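# Put one yellow sponge in each bench tote

## Task

Finish with exactly one yellow sponge inside each of the three totes on the bench, with no sponge sticking out past a tote's rim. Every yellow sponge not in a tote must sit on top of the low shelf, where the spares start. The totes and the cartons beneath the bench must not be shifted or rotated. The robot must not tip over or be left leaning, or the task fails. Anything that stays in place only because the robot is holding it does not count.

## Robot and tools

Robot: a Hello Robot Stretch 4 with a single arm. It has an omni-wheel base, a lift that slides up a mast, an arm that telescopes forward, a three-joint wrist (yaw, pitch, roll) and a two-finger gripper. It stands about 1.6 m tall, and its base rim reaches at most 0.23 m from the base origin. Loose objects may occasionally get nudged by something outside the robot's control.

Frames: the base frame sits on the floor under the base centre, with x ahead, y to the left and z up. hand_pose is reported in this frame; it is a point between the fingertips of the open gripper, and with all wrist joints at zero its axes line up with the base frame. The printed position may be slightly off. The odometry frame is the base frame as it was at the start of the scene.

execute_actions: "actions" is a list holding one action or nothing; an empty list just reports the state and images. "cameras" lists which images to return (head_camera, head_left_camera, head_right_camera, wrist_camera, or "all"); omitting it or passing null returns all of them, and [] returns none. An action may contain "base", "joints" or both, plus an optional "pace" and "contact_limits". Alternatively it can be {"end_of_arm": "enable_torque"} on its own, which re-powers any wrist or gripper motor that has shut itself off. All motions in an action begin together.
- base: exactly one relative move, measured from where the base last reported itself. {"translate_m": d} drives straight, forward positive, from -2 to 2 m. {"strafe_m": d} slides sideways, left positive, from -2 to 2 m. {"rotate_rad": d} turns in place, counter-clockwise (left) positive, from -3.2 to 3.2 rad.
- joints: absolute targets keyed by name. lift_m runs 0 to 1.2 m. arm_m runs 0 to 0.55 m of extension. wrist_yaw_rad runs -1.134 to 4.276, with 0 pointing forward, positive turning left, and 3.14 folded back; above 3.4 the arm may get in the way. wrist_pitch_rad runs -1.117 to 4.259, with 0 level and 1.57 pointing straight down. wrist_roll_rad runs -1.117 to 4.259; at 0 the fingers are level with each other, and positive rolls clockwise as seen from behind. gripper_m runs -0.038 to 0.141 and is the fingertip gap; values below 0 press the fingers together. The done tolerances are ±0.004 for the lift, arm and gripper, ±0.02 for yaw and roll, and ±0.05 for pitch. An out-of-range joint target is clipped and the result notes it. Unknown keys or other bad values cause the whole call to be rejected with no motion. A part you leave out of an action may keep pushing toward its previous target.
- pace: "slow", "default", "fast" or "max". The base then drives at up to 0.1, 0.3, 0.4 or 0.6 m/s and turns at 1, 2, 3 or 4 rad/s. With the lift above 0.2 both are reduced, down to 0.3 m/s and 1 rad/s at lift 1.2.
- contact_limits: only {"arm_m": value} is allowed, from 0 (gentlest) to 0.75 (firmest); the default is 0.5. No single action can run past 15 s.
To unfold the wrist at the start, one action with lift_m 0.4 and wrist_yaw_rad 0 works.

wait: {"seconds": 0 to 10}. It issues no commands and returns the same state and images as an empty action.
zoom_image: {"camera", "region": [x0, y0, x1, y1]}, given in pixels from the top-left corner, at most 504x504. It gives a closer view of that camera's most recent full image.
finished_scene: {"scene": n}. This is final and reports whether the task succeeded. If a result reports a stop, any later execute_actions, wait or finished_scene calls in that same reply are skipped.

Cameras: head_camera sits at the mast top, facing forward and down; turn the base to look elsewhere. head_left_camera and head_right_camera are fisheyes beside it that look down more steeply and also show the base and arm. wrist_camera looks along the fingers, with the fingertips near the bottom of its image. Calibration lines give K, distortion and T_world_to_cam, where "world" means the base frame. These carry small errors, which grow larger for the wrist camera when the arm is extended.

Results: lidar_m gives 12 distances in 30-degree sectors, going counter-clockwise from straight ahead (4th is left, 7th behind, 10th right). A "-" means nothing was seen or something is closer than 0.25 m. The lidar covers heights from about 0.15 m up to the robot's height and can miss clear objects and thin legs. wrist_depth_mm is a 7x7 grid of depths in mm (100 to 2000), and the robot's own body appears in it. base_odometry counts wheel rotation, so slipping shows up as movement; heading runs -3.142 to 3.142. If turned_by_wheels and turned_by_imu differ by more than about 0.1 rad, the base probably hit something or slipped. base_tilt is in degrees, forward and right positive, with a fixed offset of up to about 1.5. motor_effort is a percent of maximum, with the peak in brackets; it is noisy and carries a fixed offset. For wheel_0, wheel_1 and wheel_2, positive means turning right.

Statuses: "done"; "off_target" (the part stopped short and may still be pushing); "contact_stop_at_<key>" (it hit something, the lift, arm or wheels go slack, and a slack lift can sag under load); "limit_stop_at_<name>", including tilt (a lean over 6 degrees, after which nothing drives until it eases) and own_body (a self-collision guard, most likely when pitch is below -0.2 and roll is below -0.4 or above 4); "time_out"; and "torque_fault" (a wrist or gripper motor overloaded and went limp until enable_torque). on_its_own reports anything you did not command; its "held at" value is a target, not the actual position. Any slack part holds again the next time you move it.

Gripping: command a gap smaller than the sponge's width. A firm squeeze shows up as a clear change in gripper effort, while a light one usually does not; the position reading alone does not prove a grasp. Squeezing harder pulls the object toward the wrist. If the fingertips jam against a surface below, raise the lift.

Avoid: turning or driving with more than 1 kg held while arm_m is above 0.2, especially at fast paces; strong pushes or pulls, especially with the gripper high; pressing the gripper into things, which causes torque faults; and dropping, slamming or knocking sponges, totes or cartons. Sponges must be let go and left resting on their own before ending the scene. Shorter robot motion time is better.

Each tool is called after "Call:" as name(argument=value, ...), one argument or row to a line, values as JSON.

## Session

Call:
execute_actions(
  actions=[],
)

Scene clock: 0.00 s.
base_odometry: x=+0.000 y=+0.000 heading=+0.000 (m, m, rad; odometry frame)
turned_by_wheels: +0.000 (rad since the last result)
turned_by_imu: +0.000 (rad since the last result)
base_tilt: forward=-0.1 right=+0.4 (deg)
lidar_m: 1.12 1.12 2.10 1.46 1.45 1.97 1.69 1.09 1.27 2.89 2.58 1.30
base_status: not commanded
joint_positions: lift_m=+0.299 arm_m=+0.002 wrist_yaw_rad=+3.219 wrist_pitch_rad=-0.006 wrist_roll_rad=-0.019 gripper_m=+0.057
joint_status: not commanded
motor_effort: lift_m=+20 arm_m=-1 wrist_yaw_rad=-1 wrist_pitch_rad=-7 wrist_roll_rad=+1 gripper_m=+2 wheel_0=+0 wheel_1=+0 wheel_2=+0 (%)
hand_pose: x=-0.1219 y=+0.0647 z=+0.4791 quat_wxyz=(-0.039, +0.003, -0.010, +0.999) (m; base frame)
wrist_depth_mm: - - 131 1921 1983 - - / - - 131 1921 1921 - - / - - 131 1921 1921 - - / - 123 134 1863 1983 - - / 186 1138 1205 1921 1983 - - / 204 1160 199 1661 191 1576 1499 / 202 1078 1138 122 1118 1025 1078
pictures: head_camera, head_left_camera, head_right_camera, wrist_camera
Images, in order (width x height): head_camera 420x560, head_left_camera 420x672, head_right_camera 420x672, wrist_camera 616x392.

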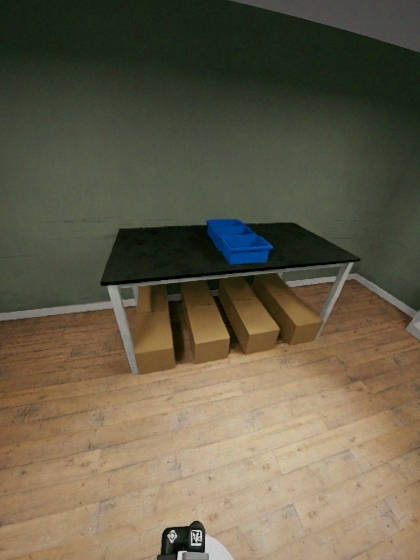

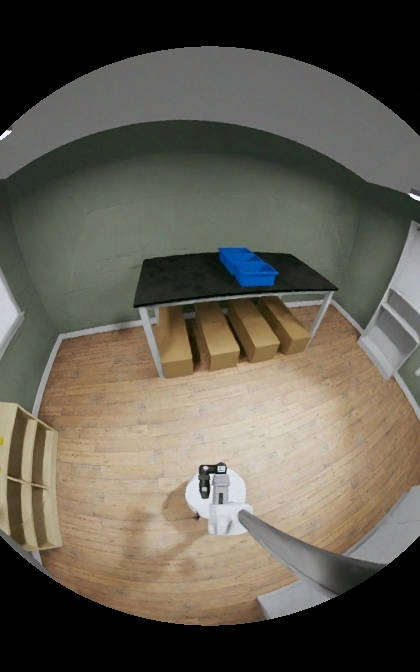

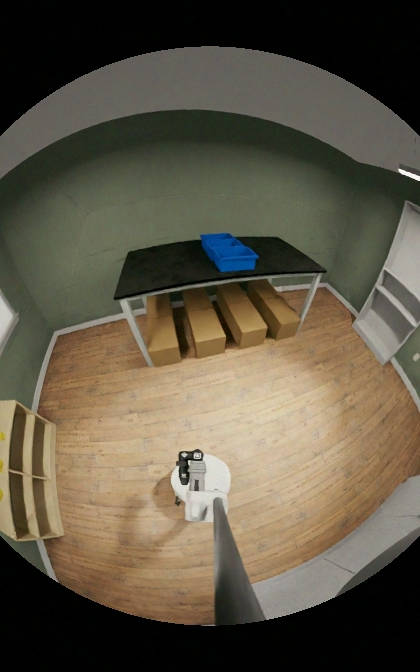

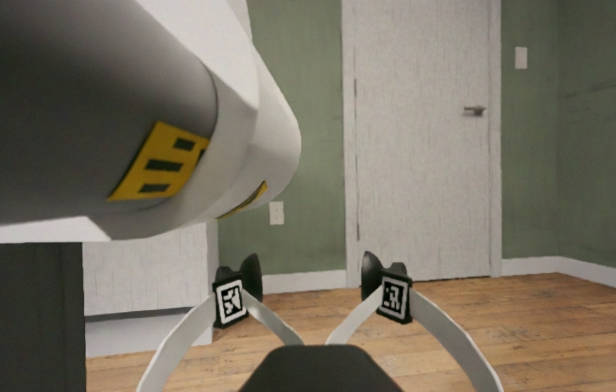

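Call:
execute_actions(
  actions=[
    {"base":{"rotate_rad":0.26},"joints":{"lift_m":0.5,"wrist_yaw_rad":0},"pace":"fast"},
  ],
  cameras=[],
)

Call:
execute_actions(
  actions=[
    {"base":{"strafe_m":-0.62},"joints":{"lift_m":1.2,"wrist_pitch_rad":0.9},"pace":"fast"},
  ],
  cameras=[],
)

Call:
execute_actions(
  actions=[
    {"base":{"translate_m":0.8},"pace":"fast"},
  ],
)

Scene clock: 21.63 s.
base_odometry: x=+0.000 y=+0.000 heading=+0.260 (m, m, rad; odometry frame)
turned_by_wheels: +0.260 (rad since the last result)
turned_by_imu: +0.258 (rad since the last result)
base_tilt: forward=-0.1 right=+0.5 (deg)
lidar_m: 1.13 1.17 1.51 1.45 1.53 1.76 1.07 1.11 1.56 2.59 1.65 1.17
base_status: done
joint_positions: lift_m=+0.500 arm_m=+0.002 wrist_yaw_rad=+0.001 wrist_pitch_rad=-0.006 wrist_roll_rad=-0.019 gripper_m=+0.057
joint_status: all done
motor_effort: lift_m=+22(26) arm_m=-1(1) wrist_yaw_rad=-3(9) wrist_pitch_rad=-8(8) wrist_roll_rad=+0(0) gripper_m=-2(0) wheel_0=-2(7) wheel_1=-1(8) wheel_2=-1(9) (%)
hand_pose: x=+0.4611 y=-0.0873 z=+0.6798 quat_wxyz=(+1.000, -0.010, -0.003, +0.000) (m; base frame)
wrist_depth_mm: 1863 1863 1863 1921 1808 1756 1808 / 1863 1808 1808 1808 1808 976 1863 / 1863 1863 946 960 960 976 1576 / 1863 1808 1808 1921 1863 1921 1863 / 1863 1808 1921 1921 1863 1863 1921 / 1863 1863 199 1661 192 1336 1397 / 1576 1537 976 122 976 946 946
pictures: none
No camera images: the call's "cameras" was empty. Leave "cameras" out to get every camera's image.

Scene clock: 24.47 s.
base_odometry: x=+0.159 y=-0.599 heading=+0.260 (m, m, rad; odometry frame)
turned_by_wheels: +0.000 (rad since the last result)
turned_by_imu: -0.003 (rad since the last result)
base_tilt: forward=-0.1 right=+0.5 (deg)
lidar_m: 1.12 1.15 2.16 2.08 2.15 1.11 1.08 1.14 1.53 1.99 2.04 1.18
base_status: done
joint_positions: lift_m=+1.200 arm_m=+0.002 wrist_yaw_rad=+0.000 wrist_pitch_rad=+0.901 wrist_roll_rad=-0.019 gripper_m=+0.057
joint_status: all done
motor_effort: lift_m=+22(25) arm_m=-1(1) wrist_yaw_rad=-2(3) wrist_pitch_rad=-4(6) wrist_roll_rad=+0(0) gripper_m=-1(3) wheel_0=-2(14) wheel_1=+1(12) wheel_2=+0(0) (%)
hand_pose: x=+0.3516 y=-0.0874 z=+1.1518 quat_wxyz=(+0.900, -0.009, +0.435, +0.004) (m; base frame)
wrist_depth_mm: 946 976 976 976 991 1983 1025 / - 1808 1808 1863 1808 - - / 1983 1618 1576 1618 1576 1537 1921 / 1661 1576 1537 1576 1661 1618 1756 / 1576 1576 1537 1537 1537 1576 1537 / 1397 1430 199 1430 191 1397 1430 / 1308 1255 1281 123 1308 1255 1281
pictures: none
No camera images: the call's "cameras" was empty. Leave "cameras" out to get every camera's image.

Scene clock: 28.60 s.
base_odometry: x=+0.932 y=-0.394 heading=+0.260 (m, m, rad; odometry frame)
turned_by_wheels: +0.000 (rad since the last result)
turned_by_imu: +0.000 (rad since the last result)
base_tilt: forward=-0.1 right=+0.6 (deg)
lidar_m: 0.32 0.35 0.49 2.08 2.15 1.96 1.88 1.96 2.04 1.95 0.48 0.35
base_status: done
joint_positions: lift_m=+1.200 arm_m=+0.002 wrist_yaw_rad=+0.000 wrist_pitch_rad=+0.901 wrist_roll_rad=-0.019 gripper_m=+0.057
joint_status: not commanded
motor_effort: lift_m=+22(22) arm_m=-1(1) wrist_yaw_rad=-2(1) wrist_pitch_rad=-4(4) wrist_roll_rad=+0(0) gripper_m=-1(3) wheel_0=+3(7) wheel_1=+1(4) wheel_2=+0(11) (%)
hand_pose: x=+0.3516 y=-0.0874 z=+1.1518 quat_wxyz=(+0.900, -0.009, +0.435, +0.004) (m; base frame)
wrist_depth_mm: 831 831 750 759 831 820 831 / 732 627 634 654 715 715 707 / 627 492 480 484 627 621 627 / 559 512 544 535 554 559 554 / 488 480 496 377 496 496 500 / 455 436 199 439 192 455 455 / 430 418 430 122 430 424 436
pictures: head_camera, head_left_camera, head_right_camera, wrist_camera
camera_calibration (this result's frames):
wrist_camera: T_world_to_cam=[[-0.0114354, -0.999934, -0.000664493, -0.0837272], [-0.793296, 0.00947679, -0.608762, 1.03792], [0.608728, -0.00643429, -0.793353, 0.924247], [0, 0, 0, 1]] pos_world=[0.259804, -0.0876109, 1.36504]
Images, in order (width x height): head_camera 420x560, head_left_camera 420x672, head_right_camera 420x672, wrist_camera 616x392.

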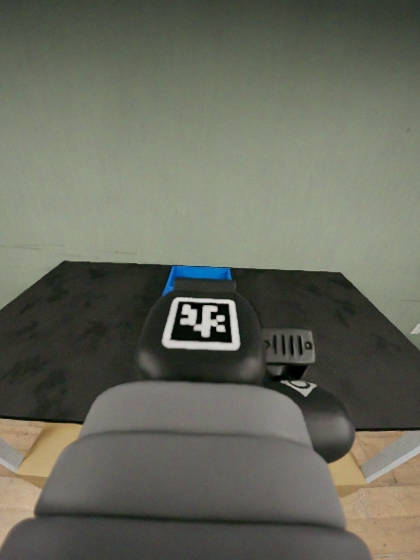

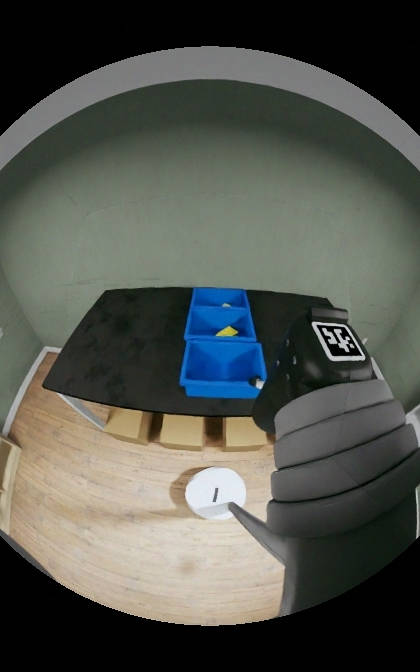

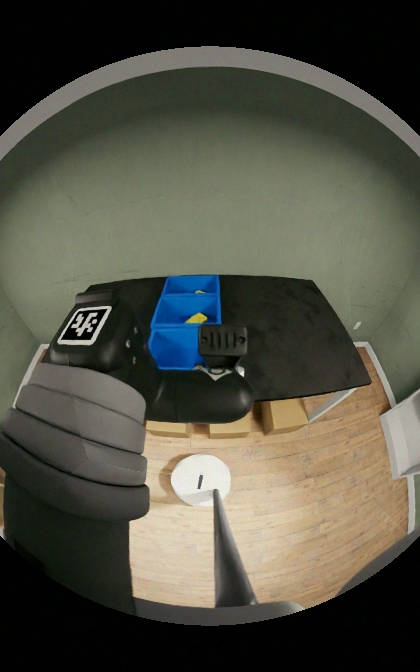

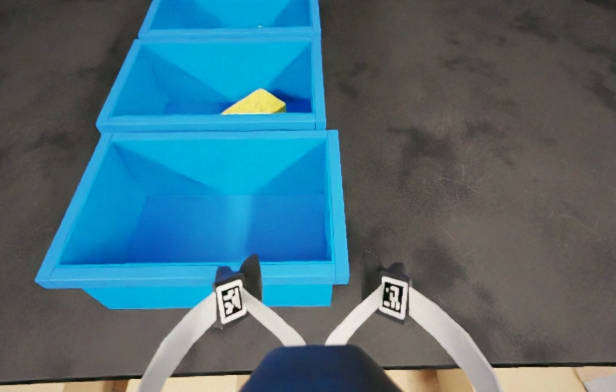

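Call:
execute_actions(
  actions=[
    {"base":{"strafe_m":0.11},"joints":{"arm_m":0.2,"wrist_pitch_rad":1.2},"pace":"fast"},
  ],
  cameras=["wrist_camera"],
)

Call:
execute_actions(
  actions=[
    {"joints":{"arm_m":0.52},"pace":"fast"},
  ],
  cameras=["wrist_camera"],
)

Scene clock: 33.33 s.
base_odometry: x=+0.904 y=-0.287 heading=+0.260 (m, m, rad; odometry frame)
turned_by_wheels: +0.000 (rad since the last result)
turned_by_imu: +0.001 (rad since the last result)
base_tilt: forward=-0.1 right=+0.5 (deg)
lidar_m: 0.31 0.33 0.47 1.98 2.05 2.60 1.88 1.97 2.45 2.07 0.48 0.33
base_status: done
joint_positions: lift_m=+1.200 arm_m=+0.199 wrist_yaw_rad=+0.000 wrist_pitch_rad=+1.201 wrist_roll_rad=-0.019 gripper_m=+0.057
joint_status: all done
motor_effort: lift_m=+22(22) arm_m=+6(7) wrist_yaw_rad=-2(0) wrist_pitch_rad=-3(1) wrist_roll_rad=+1(0) gripper_m=-4(3) wheel_0=-1(12) wheel_1=+1(8) wheel_2=+0(1) (%)
hand_pose: x=+0.4743 y=-0.0874 z=+1.1091 quat_wxyz=(+0.825, -0.008, +0.565, +0.006) (m; base frame)
wrist_depth_mm: 530 525 466 469 442 535 535 / 500 492 492 449 462 504 496 / 473 462 343 345 345 477 473 / 452 442 427 430 436 439 445 / 430 353 424 421 424 357 427 / 410 353 198 402 191 327 407 / 387 279 277 123 343 276 387
pictures: wrist_camera
camera_calibration (this result's frames):
wrist_camera: T_world_to_cam=[[-0.01107, -0.999935, 0.00277959, -0.0863511], [-0.937593, 0.00941358, -0.347607, 0.888013], [0.347558, -0.00645414, -0.937636, 1.09953], [0, 0, 0, 1]] pos_world=[0.449488, -0.0876083, 1.33988]
Images, in order (width x height): wrist_camera 616x392.

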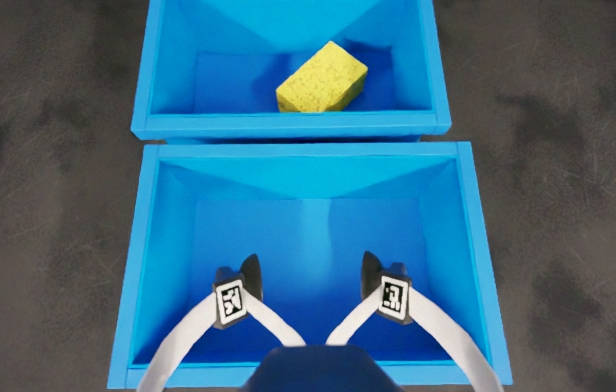

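Scene clock: 35.07 s.
base_odometry: x=+0.904 y=-0.287 heading=+0.260 (m, m, rad; odometry frame)
turned_by_wheels: +0.000 (rad since the last result)
turned_by_imu: +0.000 (rad since the last result)
base_tilt: forward=-0.1 right=+0.5 (deg)
lidar_m: 0.31 0.34 0.50 1.98 2.02 2.58 1.90 1.98 2.49 2.07 0.50 0.33
base_status: not commanded
joint_positions: lift_m=+1.200 arm_m=+0.519 wrist_yaw_rad=+0.000 wrist_pitch_rad=+1.201 wrist_roll_rad=-0.019 gripper_m=+0.057
joint_status: all done
motor_effort: lift_m=+22(22) arm_m=+5(5) wrist_yaw_rad=-2(2) wrist_pitch_rad=-3(4) wrist_roll_rad=+0(0) gripper_m=-6(1) wheel_0=-1(1) wheel_1=+1(1) wheel_2=+0(0) (%)
hand_pose: x=+0.7943 y=-0.0874 z=+1.1091 quat_wxyz=(+0.825, -0.008, +0.565, +0.006) (m; base frame)
wrist_depth_mm: 530 525 535 535 535 535 525 / 504 492 402 402 389 500 496 / 473 402 466 462 430 477 469 / 445 392 445 433 407 445 445 / 427 312 306 310 310 424 427 / 404 329 199 397 191 402 402 / 389 282 387 123 382 327 389
pictures: wrist_camera
camera_calibration (this result's frames):
wrist_camera: T_world_to_cam=[[-0.0110397, -0.999935, 0.00277992, -0.0828298], [-0.93761, 0.00938535, -0.347561, 1.18801], [0.347512, -0.00644344, -0.937653, 0.988359], [0, 0, 0, 1]] pos_world=[0.769511, -0.0876059, 1.33987]
Images, in order (width x height): wrist_camera 616x392.

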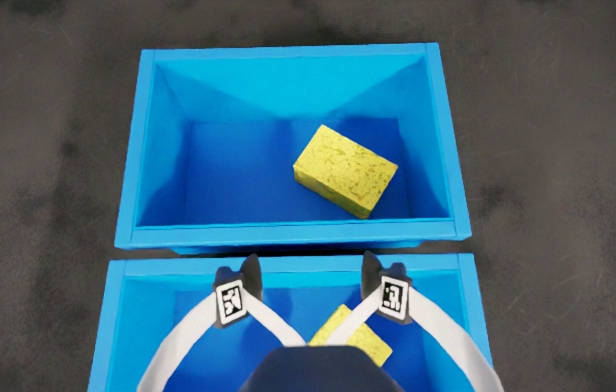

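Call:
execute_actions(
  actions=[
    {"base":{"translate_m":-0.8},"joints":{"arm_m":0,"wrist_pitch_rad":0.9,"gripper_m":0.13},"pace":"fast"},
  ],
  cameras=[],
)

Call:
execute_actions(
  actions=[
    {"base":{"rotate_rad":1.571},"joints":{"lift_m":1.0},"pace":"fast"},
  ],
  cameras=[],
)

Call:
execute_actions(
  actions=[
    {"base":{"translate_m":1.5},"pace":"fast"},
  ],
)

Scene clock: 46.17 s.
base_odometry: x=+0.131 y=-0.493 heading=+0.260 (m, m, rad; odometry frame)
turned_by_wheels: +0.000 (rad since the last result)
turned_by_imu: +0.000 (rad since the last result)
base_tilt: forward=-0.1 right=+0.5 (deg)
lidar_m: 1.12 1.16 2.05 1.96 2.03 1.12 1.07 1.14 1.56 2.10 2.16 1.18
base_status: done
joint_positions: lift_m=+1.200 arm_m=+0.002 wrist_yaw_rad=+0.000 wrist_pitch_rad=+0.902 wrist_roll_rad=-0.019 gripper_m=+0.130
joint_status: all done
joint sent to its limit — the command would take arm_m past its lower limit, so that joint was sent only as far as its limit.
motor_effort: lift_m=+22(22) arm_m=-5(9) wrist_yaw_rad=-1(3) wrist_pitch_rad=-6(11) wrist_roll_rad=+0(0) gripper_m=+1(10) wheel_0=-2(8) wheel_1=-2(7) wheel_2=+0(11) (%)
hand_pose: x=+0.3522 y=-0.0875 z=+1.1518 quat_wxyz=(+0.900, -0.009, +0.436, +0.004) (m; base frame)
wrist_depth_mm: 976 960 960 960 960 1983 1078 / - 1921 1863 1808 1808 - - / 1921 1499 1576 1661 1576 1537 1808 / 1756 1499 1661 1618 1618 1537 1756 / 1537 1537 1576 1499 1537 1576 1499 / 1397 1336 1366 1397 1336 1366 1397 / 1308 1281 1281 120 1255 1281 1281
pictures: none
No camera images: the call's "cameras" was empty. Leave "cameras" out to get every camera's image.

Scene clock: 49.03 s.
base_odometry: x=+0.131 y=-0.493 heading=+1.830 (m, m, rad; odometry frame)
turned_by_wheels: +1.570 (rad since the last result)
turned_by_imu: +1.556 (rad since the last result)
base_tilt: forward=-0.2 right=+0.6 (deg)
lidar_m: 1.93 2.03 1.13 1.06 1.12 1.51 2.09 2.16 1.18 1.12 1.18 2.06
base_status: done
joint_positions: lift_m=+1.000 arm_m=+0.002 wrist_yaw_rad=+0.000 wrist_pitch_rad=+0.902 wrist_roll_rad=-0.019 gripper_m=+0.130
joint_status: all done
motor_effort: lift_m=+17(17) arm_m=-6(5) wrist_yaw_rad=-1(1) wrist_pitch_rad=-5(6) wrist_roll_rad=+0(1) gripper_m=+1(1) wheel_0=-3(4) wheel_1=-3(5) wheel_2=-4(9) (%)
hand_pose: x=+0.3523 y=-0.0874 z=+0.9522 quat_wxyz=(+0.900, -0.009, +0.436, +0.004) (m; base frame)
wrist_depth_mm: - - - - - - - / 1921 1863 1921 1863 1863 1863 1983 / 1708 1661 1661 1618 1661 1618 1661 / 1499 1464 1430 1499 1499 1464 1464 / 1336 1308 1308 1336 1336 1308 1281 / 1205 1182 1160 1229 1160 1160 1205 / 1098 1078 1098 120 1118 1078 1078
pictures: none
No camera images: the call's "cameras" was empty. Leave "cameras" out to get every camera's image.

Scene clock: 54.67 s.
base_odometry: x=-0.253 y=+0.957 heading=+1.830 (m, m, rad; odometry frame)
turned_by_wheels: +0.000 (rad since the last result)
turned_by_imu: +0.000 (rad since the last result)
base_tilt: forward=-0.1 right=+0.5 (deg)
lidar_m: 0.45 0.47 0.67 1.66 1.51 1.52 3.72 1.65 1.32 2.01 0.68 0.50
base_status: done
joint_positions: lift_m=+1.000 arm_m=+0.002 wrist_yaw_rad=+0.000 wrist_pitch_rad=+0.902 wrist_roll_rad=-0.019 gripper_m=+0.130
joint_status: not commanded
motor_effort: lift_m=+17(17) arm_m=-5(5) wrist_yaw_rad=-1(1) wrist_pitch_rad=-6(6) wrist_roll_rad=+2(1) gripper_m=+4(2) wheel_0=+2(10) wheel_1=+1(7) wheel_2=+1(13) (%)
hand_pose: x=+0.3522 y=-0.0874 z=+0.9522 quat_wxyz=(+0.900, -0.009, +0.436, +0.004) (m; base frame)
wrist_depth_mm: 654 640 661 661 668 661 676 / 750 741 750 750 759 768 788 / 778 788 778 778 768 778 891 / 699 691 691 691 668 691 699 / 621 609 609 615 609 615 615 / 809 591 580 831 585 591 778 / 1042 1025 1060 120 1042 1060 1078
pictures: head_camera, head_left_camera, head_right_camera, wrist_camera
camera_calibration (this result's frames):
wrist_camera: T_world_to_cam=[[-0.0116727, -0.999932, -0.000658621, -0.0838171], [-0.793583, 0.00966458, -0.608385, 0.916605], [0.60835, -0.0065788, -0.793642, 0.765852], [0, 0, 0, 1]] pos_world=[0.260518, -0.0876316, 1.16541]
Images, in order (width x height): head_camera 420x560, head_left_camera 420x672, head_right_camera 420x672, wrist_camera 616x392.

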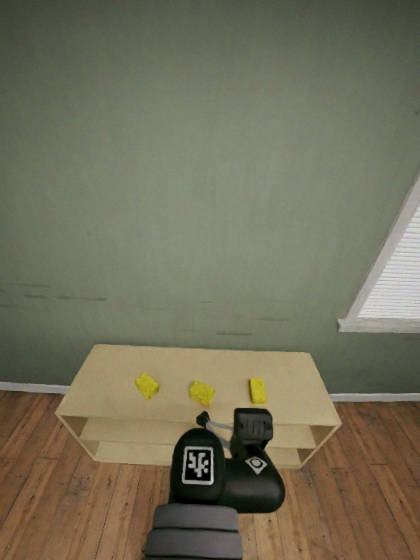

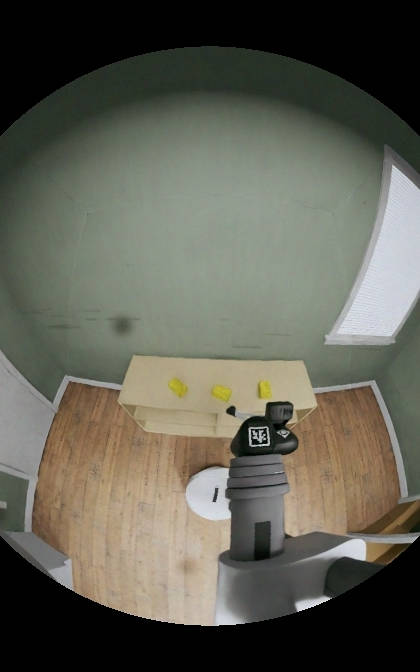

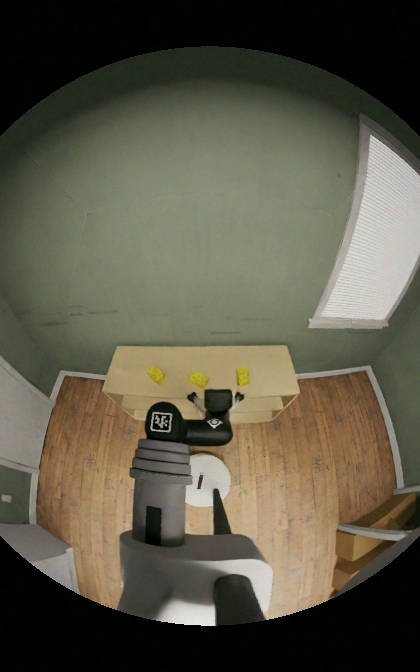

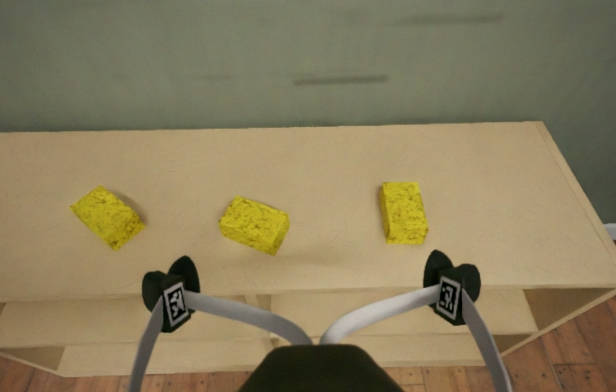

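Call:
execute_actions(
  actions=[
    {"base":{"strafe_m":-0.165},"joints":{"arm_m":0.44,"wrist_pitch_rad":1.5,"lift_m":0.84},"pace":"fast"},
  ],
  cameras=["wrist_camera"],
)

Call:
execute_actions(
  actions=[
    {"joints":{"lift_m":0.76}},
  ],
  cameras=["wrist_camera","head_camera"],
)

Scene clock: 61.93 s.
base_odometry: x=-0.094 y=+0.999 heading=+1.830 (m, m, rad; odometry frame)
turned_by_wheels: +0.000 (rad since the last result)
turned_by_imu: +0.000 (rad since the last result)
base_tilt: forward=-0.1 right=+0.6 (deg)
lidar_m: 0.45 0.49 0.68 1.86 1.64 1.76 3.70 1.37 1.19 1.84 1.23 0.49
base_status: done
joint_positions: lift_m=+0.840 arm_m=+0.439 wrist_yaw_rad=+0.000 wrist_pitch_rad=+1.500 wrist_roll_rad=-0.019 gripper_m=+0.130
joint_status: all done
motor_effort: lift_m=+17(17) arm_m=+6(7) wrist_yaw_rad=-2(1) wrist_pitch_rad=-1(6) wrist_roll_rad=+0(0) gripper_m=+2(2) wheel_0=+1(9) wheel_1=+2(10) wheel_2=+0(1) (%)
hand_pose: x=+0.6304 y=-0.0874 z=+0.7306 quat_wxyz=(+0.732, -0.007, +0.682, +0.007) (m; base frame)
wrist_depth_mm: 349 349 351 353 353 351 353 / 351 349 349 351 351 351 351 / 345 347 349 349 349 349 351 / 345 345 347 347 345 345 345 / 343 345 343 300 343 345 347 / 298 343 342 298 342 343 347 / 329 342 343 120 342 342 343
pictures: wrist_camera
camera_calibration (this result's frames):
wrist_camera: T_world_to_cam=[[-0.00972956, -0.999935, 0.0059764, -0.0867679], [-0.998407, 0.00938214, -0.0556403, 0.727788], [0.0555806, -0.00650823, -0.998433, 0.918937], [0, 0, 0, 1]] pos_world=[0.67471, -0.0876098, 0.95851]
Images, in order (width x height): wrist_camera 616x392.

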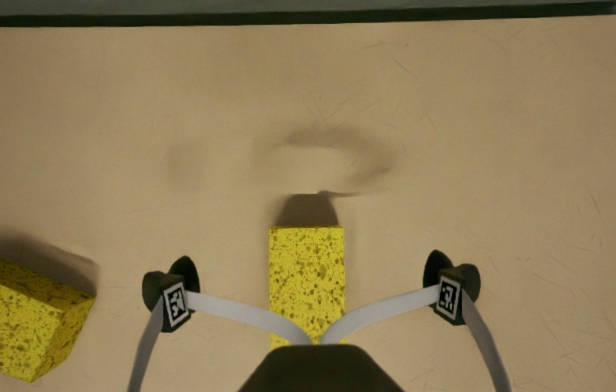

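Scene clock: 63.23 s.
base_odometry: x=-0.094 y=+0.999 heading=+1.830 (m, m, rad; odometry frame)
turned_by_wheels: +0.000 (rad since the last result)
turned_by_imu: +0.000 (rad since the last result)
base_tilt: forward=-0.1 right=+0.6 (deg)
lidar_m: 0.46 0.51 0.66 1.85 1.64 1.80 3.72 1.38 1.18 1.87 1.21 0.50
base_status: not commanded
joint_positions: lift_m=+0.760 arm_m=+0.439 wrist_yaw_rad=+0.000 wrist_pitch_rad=+1.500 wrist_roll_rad=-0.019 gripper_m=+0.130
joint_status: all done
motor_effort: lift_m=+17(15) arm_m=+5(5) wrist_yaw_rad=-2(2) wrist_pitch_rad=-1(1) wrist_roll_rad=+0(1) gripper_m=+4(0) wheel_0=+1(1) wheel_1=+2(2) wheel_2=+0(0) (%)
hand_pose: x=+0.6304 y=-0.0874 z=+0.6507 quat_wxyz=(+0.732, -0.007, +0.682, +0.007) (m; base frame)
wrist_depth_mm: 268 268 267 267 271 270 272 / 267 267 268 268 270 271 267 / 266 266 268 267 268 268 267 / 265 266 266 266 266 267 266 / 265 264 264 220 264 266 266 / 263 263 218 218 263 265 265 / 262 263 264 120 264 263 263
pictures: head_camera, wrist_camera
camera_calibration (this result's frames):
wrist_camera: T_world_to_cam=[[-0.00972959, -0.999935, 0.00597641, -0.0862901], [-0.998407, 0.00938217, -0.0556402, 0.723342], [0.0555805, -0.00650825, -0.998433, 0.839107], [0, 0, 0, 1]] pos_world=[0.674712, -0.0876098, 0.878555]
Images, in order (width x height): head_camera 420x560, wrist_camera 616x392.

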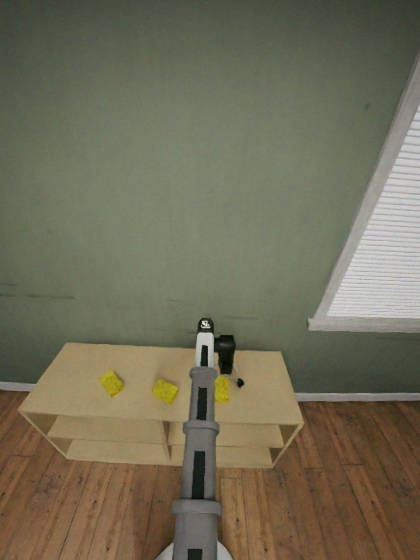

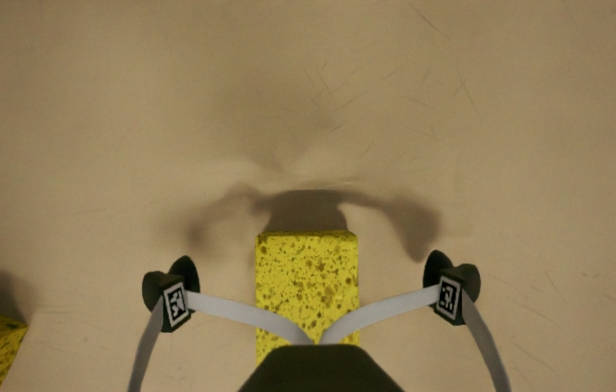

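Call:
execute_actions(
  actions=[
    {"joints":{"lift_m":0.742,"arm_m":0.42}},
  ],
  cameras=[],
)

Call:
execute_actions(
  actions=[
    {"joints":{"gripper_m":0.03}},
  ],
  cameras=[],
)

Call:
execute_actions(
  actions=[
    {"joints":{"lift_m":0.8}},
  ],
  cameras=["wrist_camera"],
)

Scene clock: 68.33 s.
base_odometry: x=-0.094 y=+0.999 heading=+1.830 (m, m, rad; odometry frame)
turned_by_wheels: +0.000 (rad since the last result)
turned_by_imu: +0.000 (rad since the last result)
base_tilt: forward=-0.1 right=+0.6 (deg)
lidar_m: 0.46 0.48 0.68 1.84 1.64 1.78 3.72 1.40 1.19 1.86 1.21 0.48
base_status: not commanded
joint_positions: lift_m=+0.742 arm_m=+0.421 wrist_yaw_rad=+0.000 wrist_pitch_rad=+1.500 wrist_roll_rad=-0.019 gripper_m=+0.130
joint_status: all done
motor_effort: lift_m=+17(17) arm_m=-6(4) wrist_yaw_rad=-2(2) wrist_pitch_rad=-1(1) wrist_roll_rad=+0(0) gripper_m=+1(2) wheel_0=+1(1) wheel_1=+2(2) wheel_2=+0(0) (%)
hand_pose: x=+0.6123 y=-0.0874 z=+0.6327 quat_wxyz=(+0.732, -0.007, +0.682, +0.007) (m; base frame)
wrist_depth_mm: 251 251 251 251 252 253 251 / 249 249 251 251 249 250 251 / 248 248 249 249 250 249 250 / 246 247 247 249 247 248 248 / 247 246 246 202 247 248 247 / 245 244 201 200 245 246 247 / 243 244 244 120 245 245 244
pictures: none
No camera images: the call's "cameras" was empty. Leave "cameras" out to get every camera's image.

Scene clock: 70.27 s.
base_odometry: x=-0.094 y=+0.999 heading=+1.830 (m, m, rad; odometry frame)
turned_by_wheels: +0.000 (rad since the last result)
turned_by_imu: +0.000 (rad since the last result)
base_tilt: forward=-0.1 right=+0.6 (deg)
lidar_m: 0.45 0.48 0.67 1.82 1.65 1.78 3.73 1.39 1.19 1.85 1.21 0.49
base_status: not commanded
joint_positions: lift_m=+0.742 arm_m=+0.421 wrist_yaw_rad=+0.000 wrist_pitch_rad=+1.500 wrist_roll_rad=-0.019 gripper_m=+0.030
joint_status: all done
motor_effort: lift_m=+16(17) arm_m=-5(6) wrist_yaw_rad=-2(2) wrist_pitch_rad=-1(1) wrist_roll_rad=+0(0) gripper_m=-12(13) wheel_0=+1(1) wheel_1=+2(2) wheel_2=+0(0) (%)
hand_pose: x=+0.6123 y=-0.0874 z=+0.6327 quat_wxyz=(+0.732, -0.007, +0.682, +0.007) (m; base frame)
wrist_depth_mm: 250 251 250 251 252 252 252 / 251 250 250 251 251 252 251 / 247 249 250 250 249 250 250 / 246 249 248 248 249 249 248 / 246 246 247 192 246 248 247 / 244 245 187 191 190 246 247 / 244 244 244 123 245 244 245
pictures: none
No camera images: the call's "cameras" was empty. Leave "cameras" out to get every camera's image.

Scene clock: 71.43 s.
base_odometry: x=-0.094 y=+0.999 heading=+1.830 (m, m, rad; odometry frame)
turned_by_wheels: +0.000 (rad since the last result)
turned_by_imu: +0.000 (rad since the last result)
base_tilt: forward=-0.1 right=+0.5 (deg)
lidar_m: 0.46 0.48 0.69 1.83 1.63 1.79 3.70 1.38 1.18 1.84 1.22 0.50
base_status: not commanded
joint_positions: lift_m=+0.800 arm_m=+0.421 wrist_yaw_rad=+0.000 wrist_pitch_rad=+1.500 wrist_roll_rad=-0.019 gripper_m=+0.030
joint_status: all done
motor_effort: lift_m=+23(23) arm_m=-6(5) wrist_yaw_rad=-2(2) wrist_pitch_rad=-1(1) wrist_roll_rad=+0(1) gripper_m=-13(10) wheel_0=+1(1) wheel_1=+2(2) wheel_2=+0(0) (%)
hand_pose: x=+0.6123 y=-0.0874 z=+0.6902 quat_wxyz=(+0.732, -0.007, +0.682, +0.007) (m; base frame)
wrist_depth_mm: 310 309 310 309 310 309 312 / 309 309 307 309 310 309 312 / 304 307 307 307 306 307 307 / 304 304 306 304 307 306 307 / 303 304 303 192 304 306 306 / 287 303 187 192 190 304 303 / 298 301 301 123 301 301 303
pictures: wrist_camera
camera_calibration (this result's frames):
wrist_camera: T_world_to_cam=[[-0.00974249, -0.999935, 0.00597652, -0.0866943], [-0.998407, 0.00939512, -0.0556283, 0.707498], [0.0555685, -0.00650896, -0.998434, 0.879564], [0, 0, 0, 1]] pos_world=[0.656651, -0.0876107, 0.918061]
Images, in order (width x height): wrist_camera 616x392.

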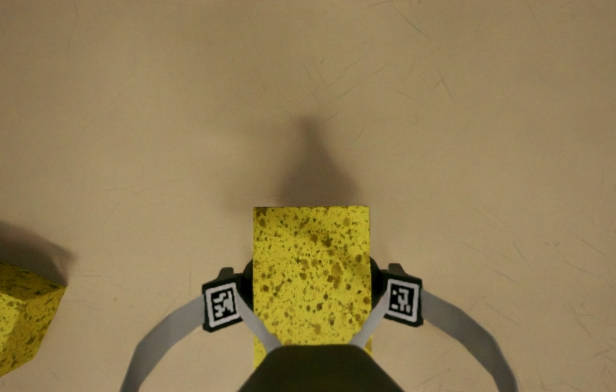

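Call:
execute_actions(
  actions=[
    {"base":{"translate_m":-1.5},"joints":{"lift_m":1.2,"arm_m":0.2},"pace":"fast"},
  ],
  cameras=[],
)

Call:
execute_actions(
  actions=[
    {"base":{"rotate_rad":-1.571},"pace":"fast"},
  ],
  cameras=[],
)

Call:
execute_actions(
  actions=[
    {"base":{"translate_m":0.5},"joints":{"arm_m":0.455},"pace":"fast"},
  ],
  cameras=["wrist_camera","head_right_camera"],
)

Scene clock: 81.57 s.
base_odometry: x=+0.291 y=-0.451 heading=+1.830 (m, m, rad; odometry frame)
turned_by_wheels: +0.000 (rad since the last result)
turned_by_imu: +0.000 (rad since the last result)
base_tilt: forward=-0.1 right=+0.6 (deg)
lidar_m: 1.96 2.05 1.30 1.23 1.27 1.75 2.06 2.20 1.01 0.96 1.01 2.48
base_status: done
joint_positions: lift_m=+1.200 arm_m=+0.201 wrist_yaw_rad=+0.000 wrist_pitch_rad=+1.500 wrist_roll_rad=-0.019 gripper_m=+0.030
joint_status: all done
motor_effort: lift_m=+22(22) arm_m=-5(6) wrist_yaw_rad=-1(3) wrist_pitch_rad=-2(2) wrist_roll_rad=+0(1) gripper_m=-11(14) wheel_0=-2(8) wheel_1=-2(8) wheel_2=-1(13) (%)
hand_pose: x=+0.3921 y=-0.0874 z=+1.0902 quat_wxyz=(+0.732, -0.007, +0.682, +0.007) (m; base frame)
wrist_depth_mm: 1366 1366 1336 1336 1366 1366 1366 / 1336 1336 1308 1366 1366 1366 1336 / 1336 1336 1336 1308 1336 1366 1229 / 1308 1336 1366 1336 1308 1336 1336 / 1336 1366 1336 192 1308 1308 1336 / 1308 1336 188 192 190 1308 1255 / 1336 1336 1205 123 1308 1336 1336
pictures: none
No camera images: the call's "cameras" was empty. Leave "cameras" out to get every camera's image.

Scene clock: 84.43 s.
base_odometry: x=+0.291 y=-0.451 heading=+0.260 (m, m, rad; odometry frame)
turned_by_wheels: -1.570 (rad since the last result)
turned_by_imu: -1.556 (rad since the last result)
base_tilt: forward=-0.1 right=+0.5 (deg)
lidar_m: 0.95 0.99 2.44 1.97 2.05 1.26 1.23 1.30 1.80 2.07 2.17 1.01
base_status: done
joint_positions: lift_m=+1.200 arm_m=+0.201 wrist_yaw_rad=+0.000 wrist_pitch_rad=+1.500 wrist_roll_rad=-0.019 gripper_m=+0.030
joint_status: not commanded
motor_effort: lift_m=+22(22) arm_m=-5(5) wrist_yaw_rad=-1(1) wrist_pitch_rad=-2(2) wrist_roll_rad=+0(0) gripper_m=-13(16) wheel_0=+4(6) wheel_1=+1(8) wheel_2=+3(8) (%)
hand_pose: x=+0.3921 y=-0.0874 z=+1.0902 quat_wxyz=(+0.732, -0.007, +0.682, +0.007) (m; base frame)
wrist_depth_mm: 1118 1255 1138 1397 1229 1281 1336 / 1366 1308 1336 1397 1366 1336 1397 / 1336 1366 1336 1366 1366 1336 1308 / 1336 1308 1336 1308 1336 1366 1336 / 1336 1336 1336 192 1336 1366 1336 / 1336 1366 187 191 190 1366 1308 / 1308 1336 1205 123 1308 1336 1336
pictures: none
No camera images: the call's "cameras" was empty. Leave "cameras" out to get every camera's image.

Scene clock: 87.57 s.
base_odometry: x=+0.774 y=-0.322 heading=+0.260 (m, m, rad; odometry frame)
turned_by_wheels: +0.000 (rad since the last result)
turned_by_imu: +0.000 (rad since the last result)
base_tilt: forward=-0.1 right=+0.5 (deg)
lidar_m: 0.46 0.48 0.67 1.96 2.04 2.46 1.75 1.84 2.47 2.06 0.68 0.49
base_status: done
joint_positions: lift_m=+1.200 arm_m=+0.454 wrist_yaw_rad=+0.000 wrist_pitch_rad=+1.500 wrist_roll_rad=-0.019 gripper_m=+0.030
joint_status: all done
motor_effort: lift_m=+22(22) arm_m=+5(7) wrist_yaw_rad=-2(1) wrist_pitch_rad=-1(2) wrist_roll_rad=+0(1) gripper_m=-12(12) wheel_0=+2(5) wheel_1=+0(5) wheel_2=+1(12) (%)
hand_pose: x=+0.6454 y=-0.0874 z=+1.0902 quat_wxyz=(+0.732, -0.007, +0.682, +0.007) (m; base frame)
wrist_depth_mm: 410 324 404 362 407 407 410 / 404 300 402 384 402 407 407 / 404 296 282 283 283 404 404 / 402 332 399 370 397 320 407 / 402 330 397 192 397 322 404 / 397 307 187 191 190 279 399 / 394 279 317 123 314 294 399
pictures: head_right_camera, wrist_camera
camera_calibration (this result's frames):
wrist_camera: T_world_to_cam=[[-0.00979084, -0.999934, 0.00597757, -0.0887342], [-0.998412, 0.009444, -0.0555279, 0.762648], [0.0554678, -0.00651175, -0.998439, 1.27723], [0, 0, 0, 1]] pos_world=[0.689723, -0.0876138, 1.31811]
Images, in order (width x height): head_right_camera 420x672, wrist_camera 616x392.

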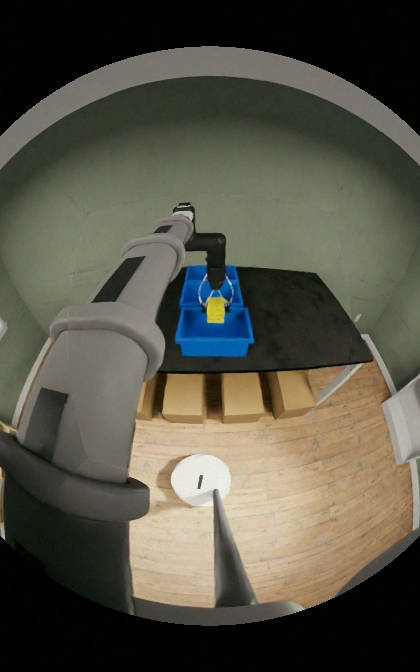

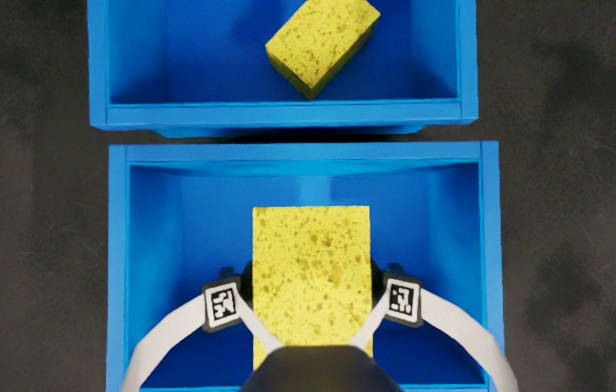

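Centred. Lower by 0.15.

Call:
execute_actions(
  actions=[
    {"joints":{"lift_m":1.05}},
  ],
  cameras=[],
)

Call:
execute_actions(
  actions=[
    {"joints":{"gripper_m":0.1}},
  ],
  cameras=[],
)

Call:
execute_actions(
  actions=[
    {"joints":{"lift_m":1.2},"pace":"fast"},
  ],
  cameras=["wrist_camera","head_left_camera"],
)

Scene clock: 95.67 s.
base_odometry: x=+0.774 y=-0.322 heading=+0.260 (m, m, rad; odometry frame)
turned_by_wheels: +0.000 (rad since the last result)
turned_by_imu: +0.000 (rad since the last result)
base_tilt: forward=-0.1 right=+0.6 (deg)
lidar_m: 0.46 0.49 0.68 1.97 2.04 2.45 1.75 1.81 2.47 2.06 0.70 0.49
base_status: not commanded
joint_positions: lift_m=+1.050 arm_m=+0.454 wrist_yaw_rad=+0.000 wrist_pitch_rad=+1.500 wrist_roll_rad=-0.019 gripper_m=+0.030
joint_status: all done
motor_effort: lift_m=+16(19) arm_m=+6(5) wrist_yaw_rad=-2(2) wrist_pitch_rad=-1(1) wrist_roll_rad=+1(0) gripper_m=-14(12) wheel_0=+2(2) wheel_1=+0(0) wheel_2=+1(1) (%)
hand_pose: x=+0.6454 y=-0.0874 z=+0.9407 quat_wxyz=(+0.732, -0.007, +0.682, +0.007) (m; base frame)
wrist_depth_mm: 133 133 134 134 136 138 139 / 132 132 132 132 132 132 133 / 175 179 181 182 186 189 185 / 191 248 248 249 249 248 199 / 190 245 247 193 248 247 200 / 190 245 187 191 190 244 201 / 190 243 246 123 246 243 202
pictures: none
No camera images: the call's "cameras" was empty. Leave "cameras" out to get every camera's image.

Scene clock: 97.20 s.
base_odometry: x=+0.774 y=-0.322 heading=+0.260 (m, m, rad; odometry frame)
turned_by_wheels: +0.000 (rad since the last result)
turned_by_imu: +0.000 (rad since the last result)
base_tilt: forward=-0.1 right=+0.6 (deg)
lidar_m: 0.46 0.50 0.68 1.96 2.04 2.46 1.75 1.82 2.48 2.04 0.70 0.47
base_status: not commanded
joint_positions: lift_m=+1.050 arm_m=+0.454 wrist_yaw_rad=+0.000 wrist_pitch_rad=+1.500 wrist_roll_rad=-0.019 gripper_m=+0.100
joint_status: all done
motor_effort: lift_m=+16(17) arm_m=+5(5) wrist_yaw_rad=-2(2) wrist_pitch_rad=-1(2) wrist_roll_rad=+1(0) gripper_m=-2(15) wheel_0=+2(2) wheel_1=+0(0) wheel_2=+1(1) (%)
hand_pose: x=+0.6454 y=-0.0874 z=+0.9407 quat_wxyz=(+0.732, -0.007, +0.682, +0.007) (m; base frame)
wrist_depth_mm: 133 134 134 134 136 137 140 / 132 132 132 132 132 132 133 / 175 178 180 183 186 189 184 / 190 248 248 249 250 248 199 / 190 248 247 204 247 248 200 / 190 246 200 202 203 243 200 / 190 244 244 123 247 245 202
pictures: none
No camera images: the call's "cameras" was empty. Leave "cameras" out to get every camera's image.

Scene clock: 98.57 s.
base_odometry: x=+0.774 y=-0.322 heading=+0.260 (m, m, rad; odometry frame)
turned_by_wheels: +0.000 (rad since the last result)
turned_by_imu: +0.000 (rad since the last result)
base_tilt: forward=-0.1 right=+0.6 (deg)
lidar_m: 0.46 0.49 0.66 1.96 2.04 2.46 1.76 1.81 2.46 2.07 0.69 0.49
base_status: not commanded
joint_positions: lift_m=+1.200 arm_m=+0.454 wrist_yaw_rad=+0.000 wrist_pitch_rad=+1.500 wrist_roll_rad=-0.019 gripper_m=+0.100
joint_status: all done
motor_effort: lift_m=+22(25) arm_m=+6(5) wrist_yaw_rad=-2(2) wrist_pitch_rad=-2(1) wrist_roll_rad=+1(0) gripper_m=+0(3) wheel_0=+2(2) wheel_1=+0(0) wheel_2=+1(1) (%)
hand_pose: x=+0.6454 y=-0.0874 z=+1.0902 quat_wxyz=(+0.732, -0.007, +0.682, +0.007) (m; base frame)
wrist_depth_mm: 407 322 402 359 404 410 410 / 404 297 402 382 407 404 410 / 402 296 283 282 283 402 407 / 402 330 397 399 399 320 402 / 399 332 399 353 394 320 402 / 399 306 200 351 397 281 399 / 397 285 319 123 325 293 397
pictures: head_left_camera, wrist_camera
camera_calibration (this result's frames):
wrist_camera: T_world_to_cam=[[-0.00979076, -0.999934, 0.00597757, -0.0887342], [-0.998412, 0.00944391, -0.055528, 0.762655], [0.0554679, -0.00651174, -0.998439, 1.27723], [0, 0, 0, 1]] pos_world=[0.68973, -0.0876138, 1.31811]
Images, in order (width x height): head_left_camera 420x672, wrist_camera 616x392.

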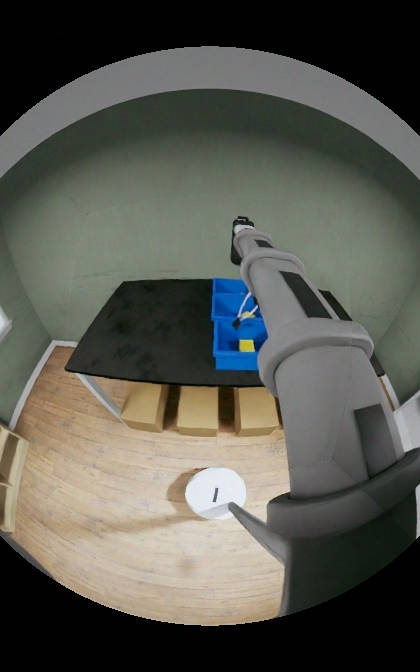

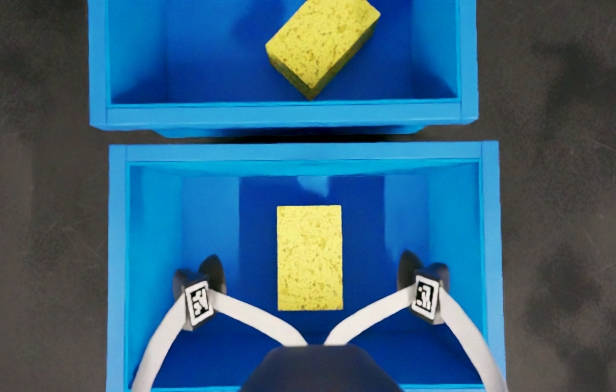

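Call:
finished_scene(
  scene=1,
)

The scene is finished: the task was done.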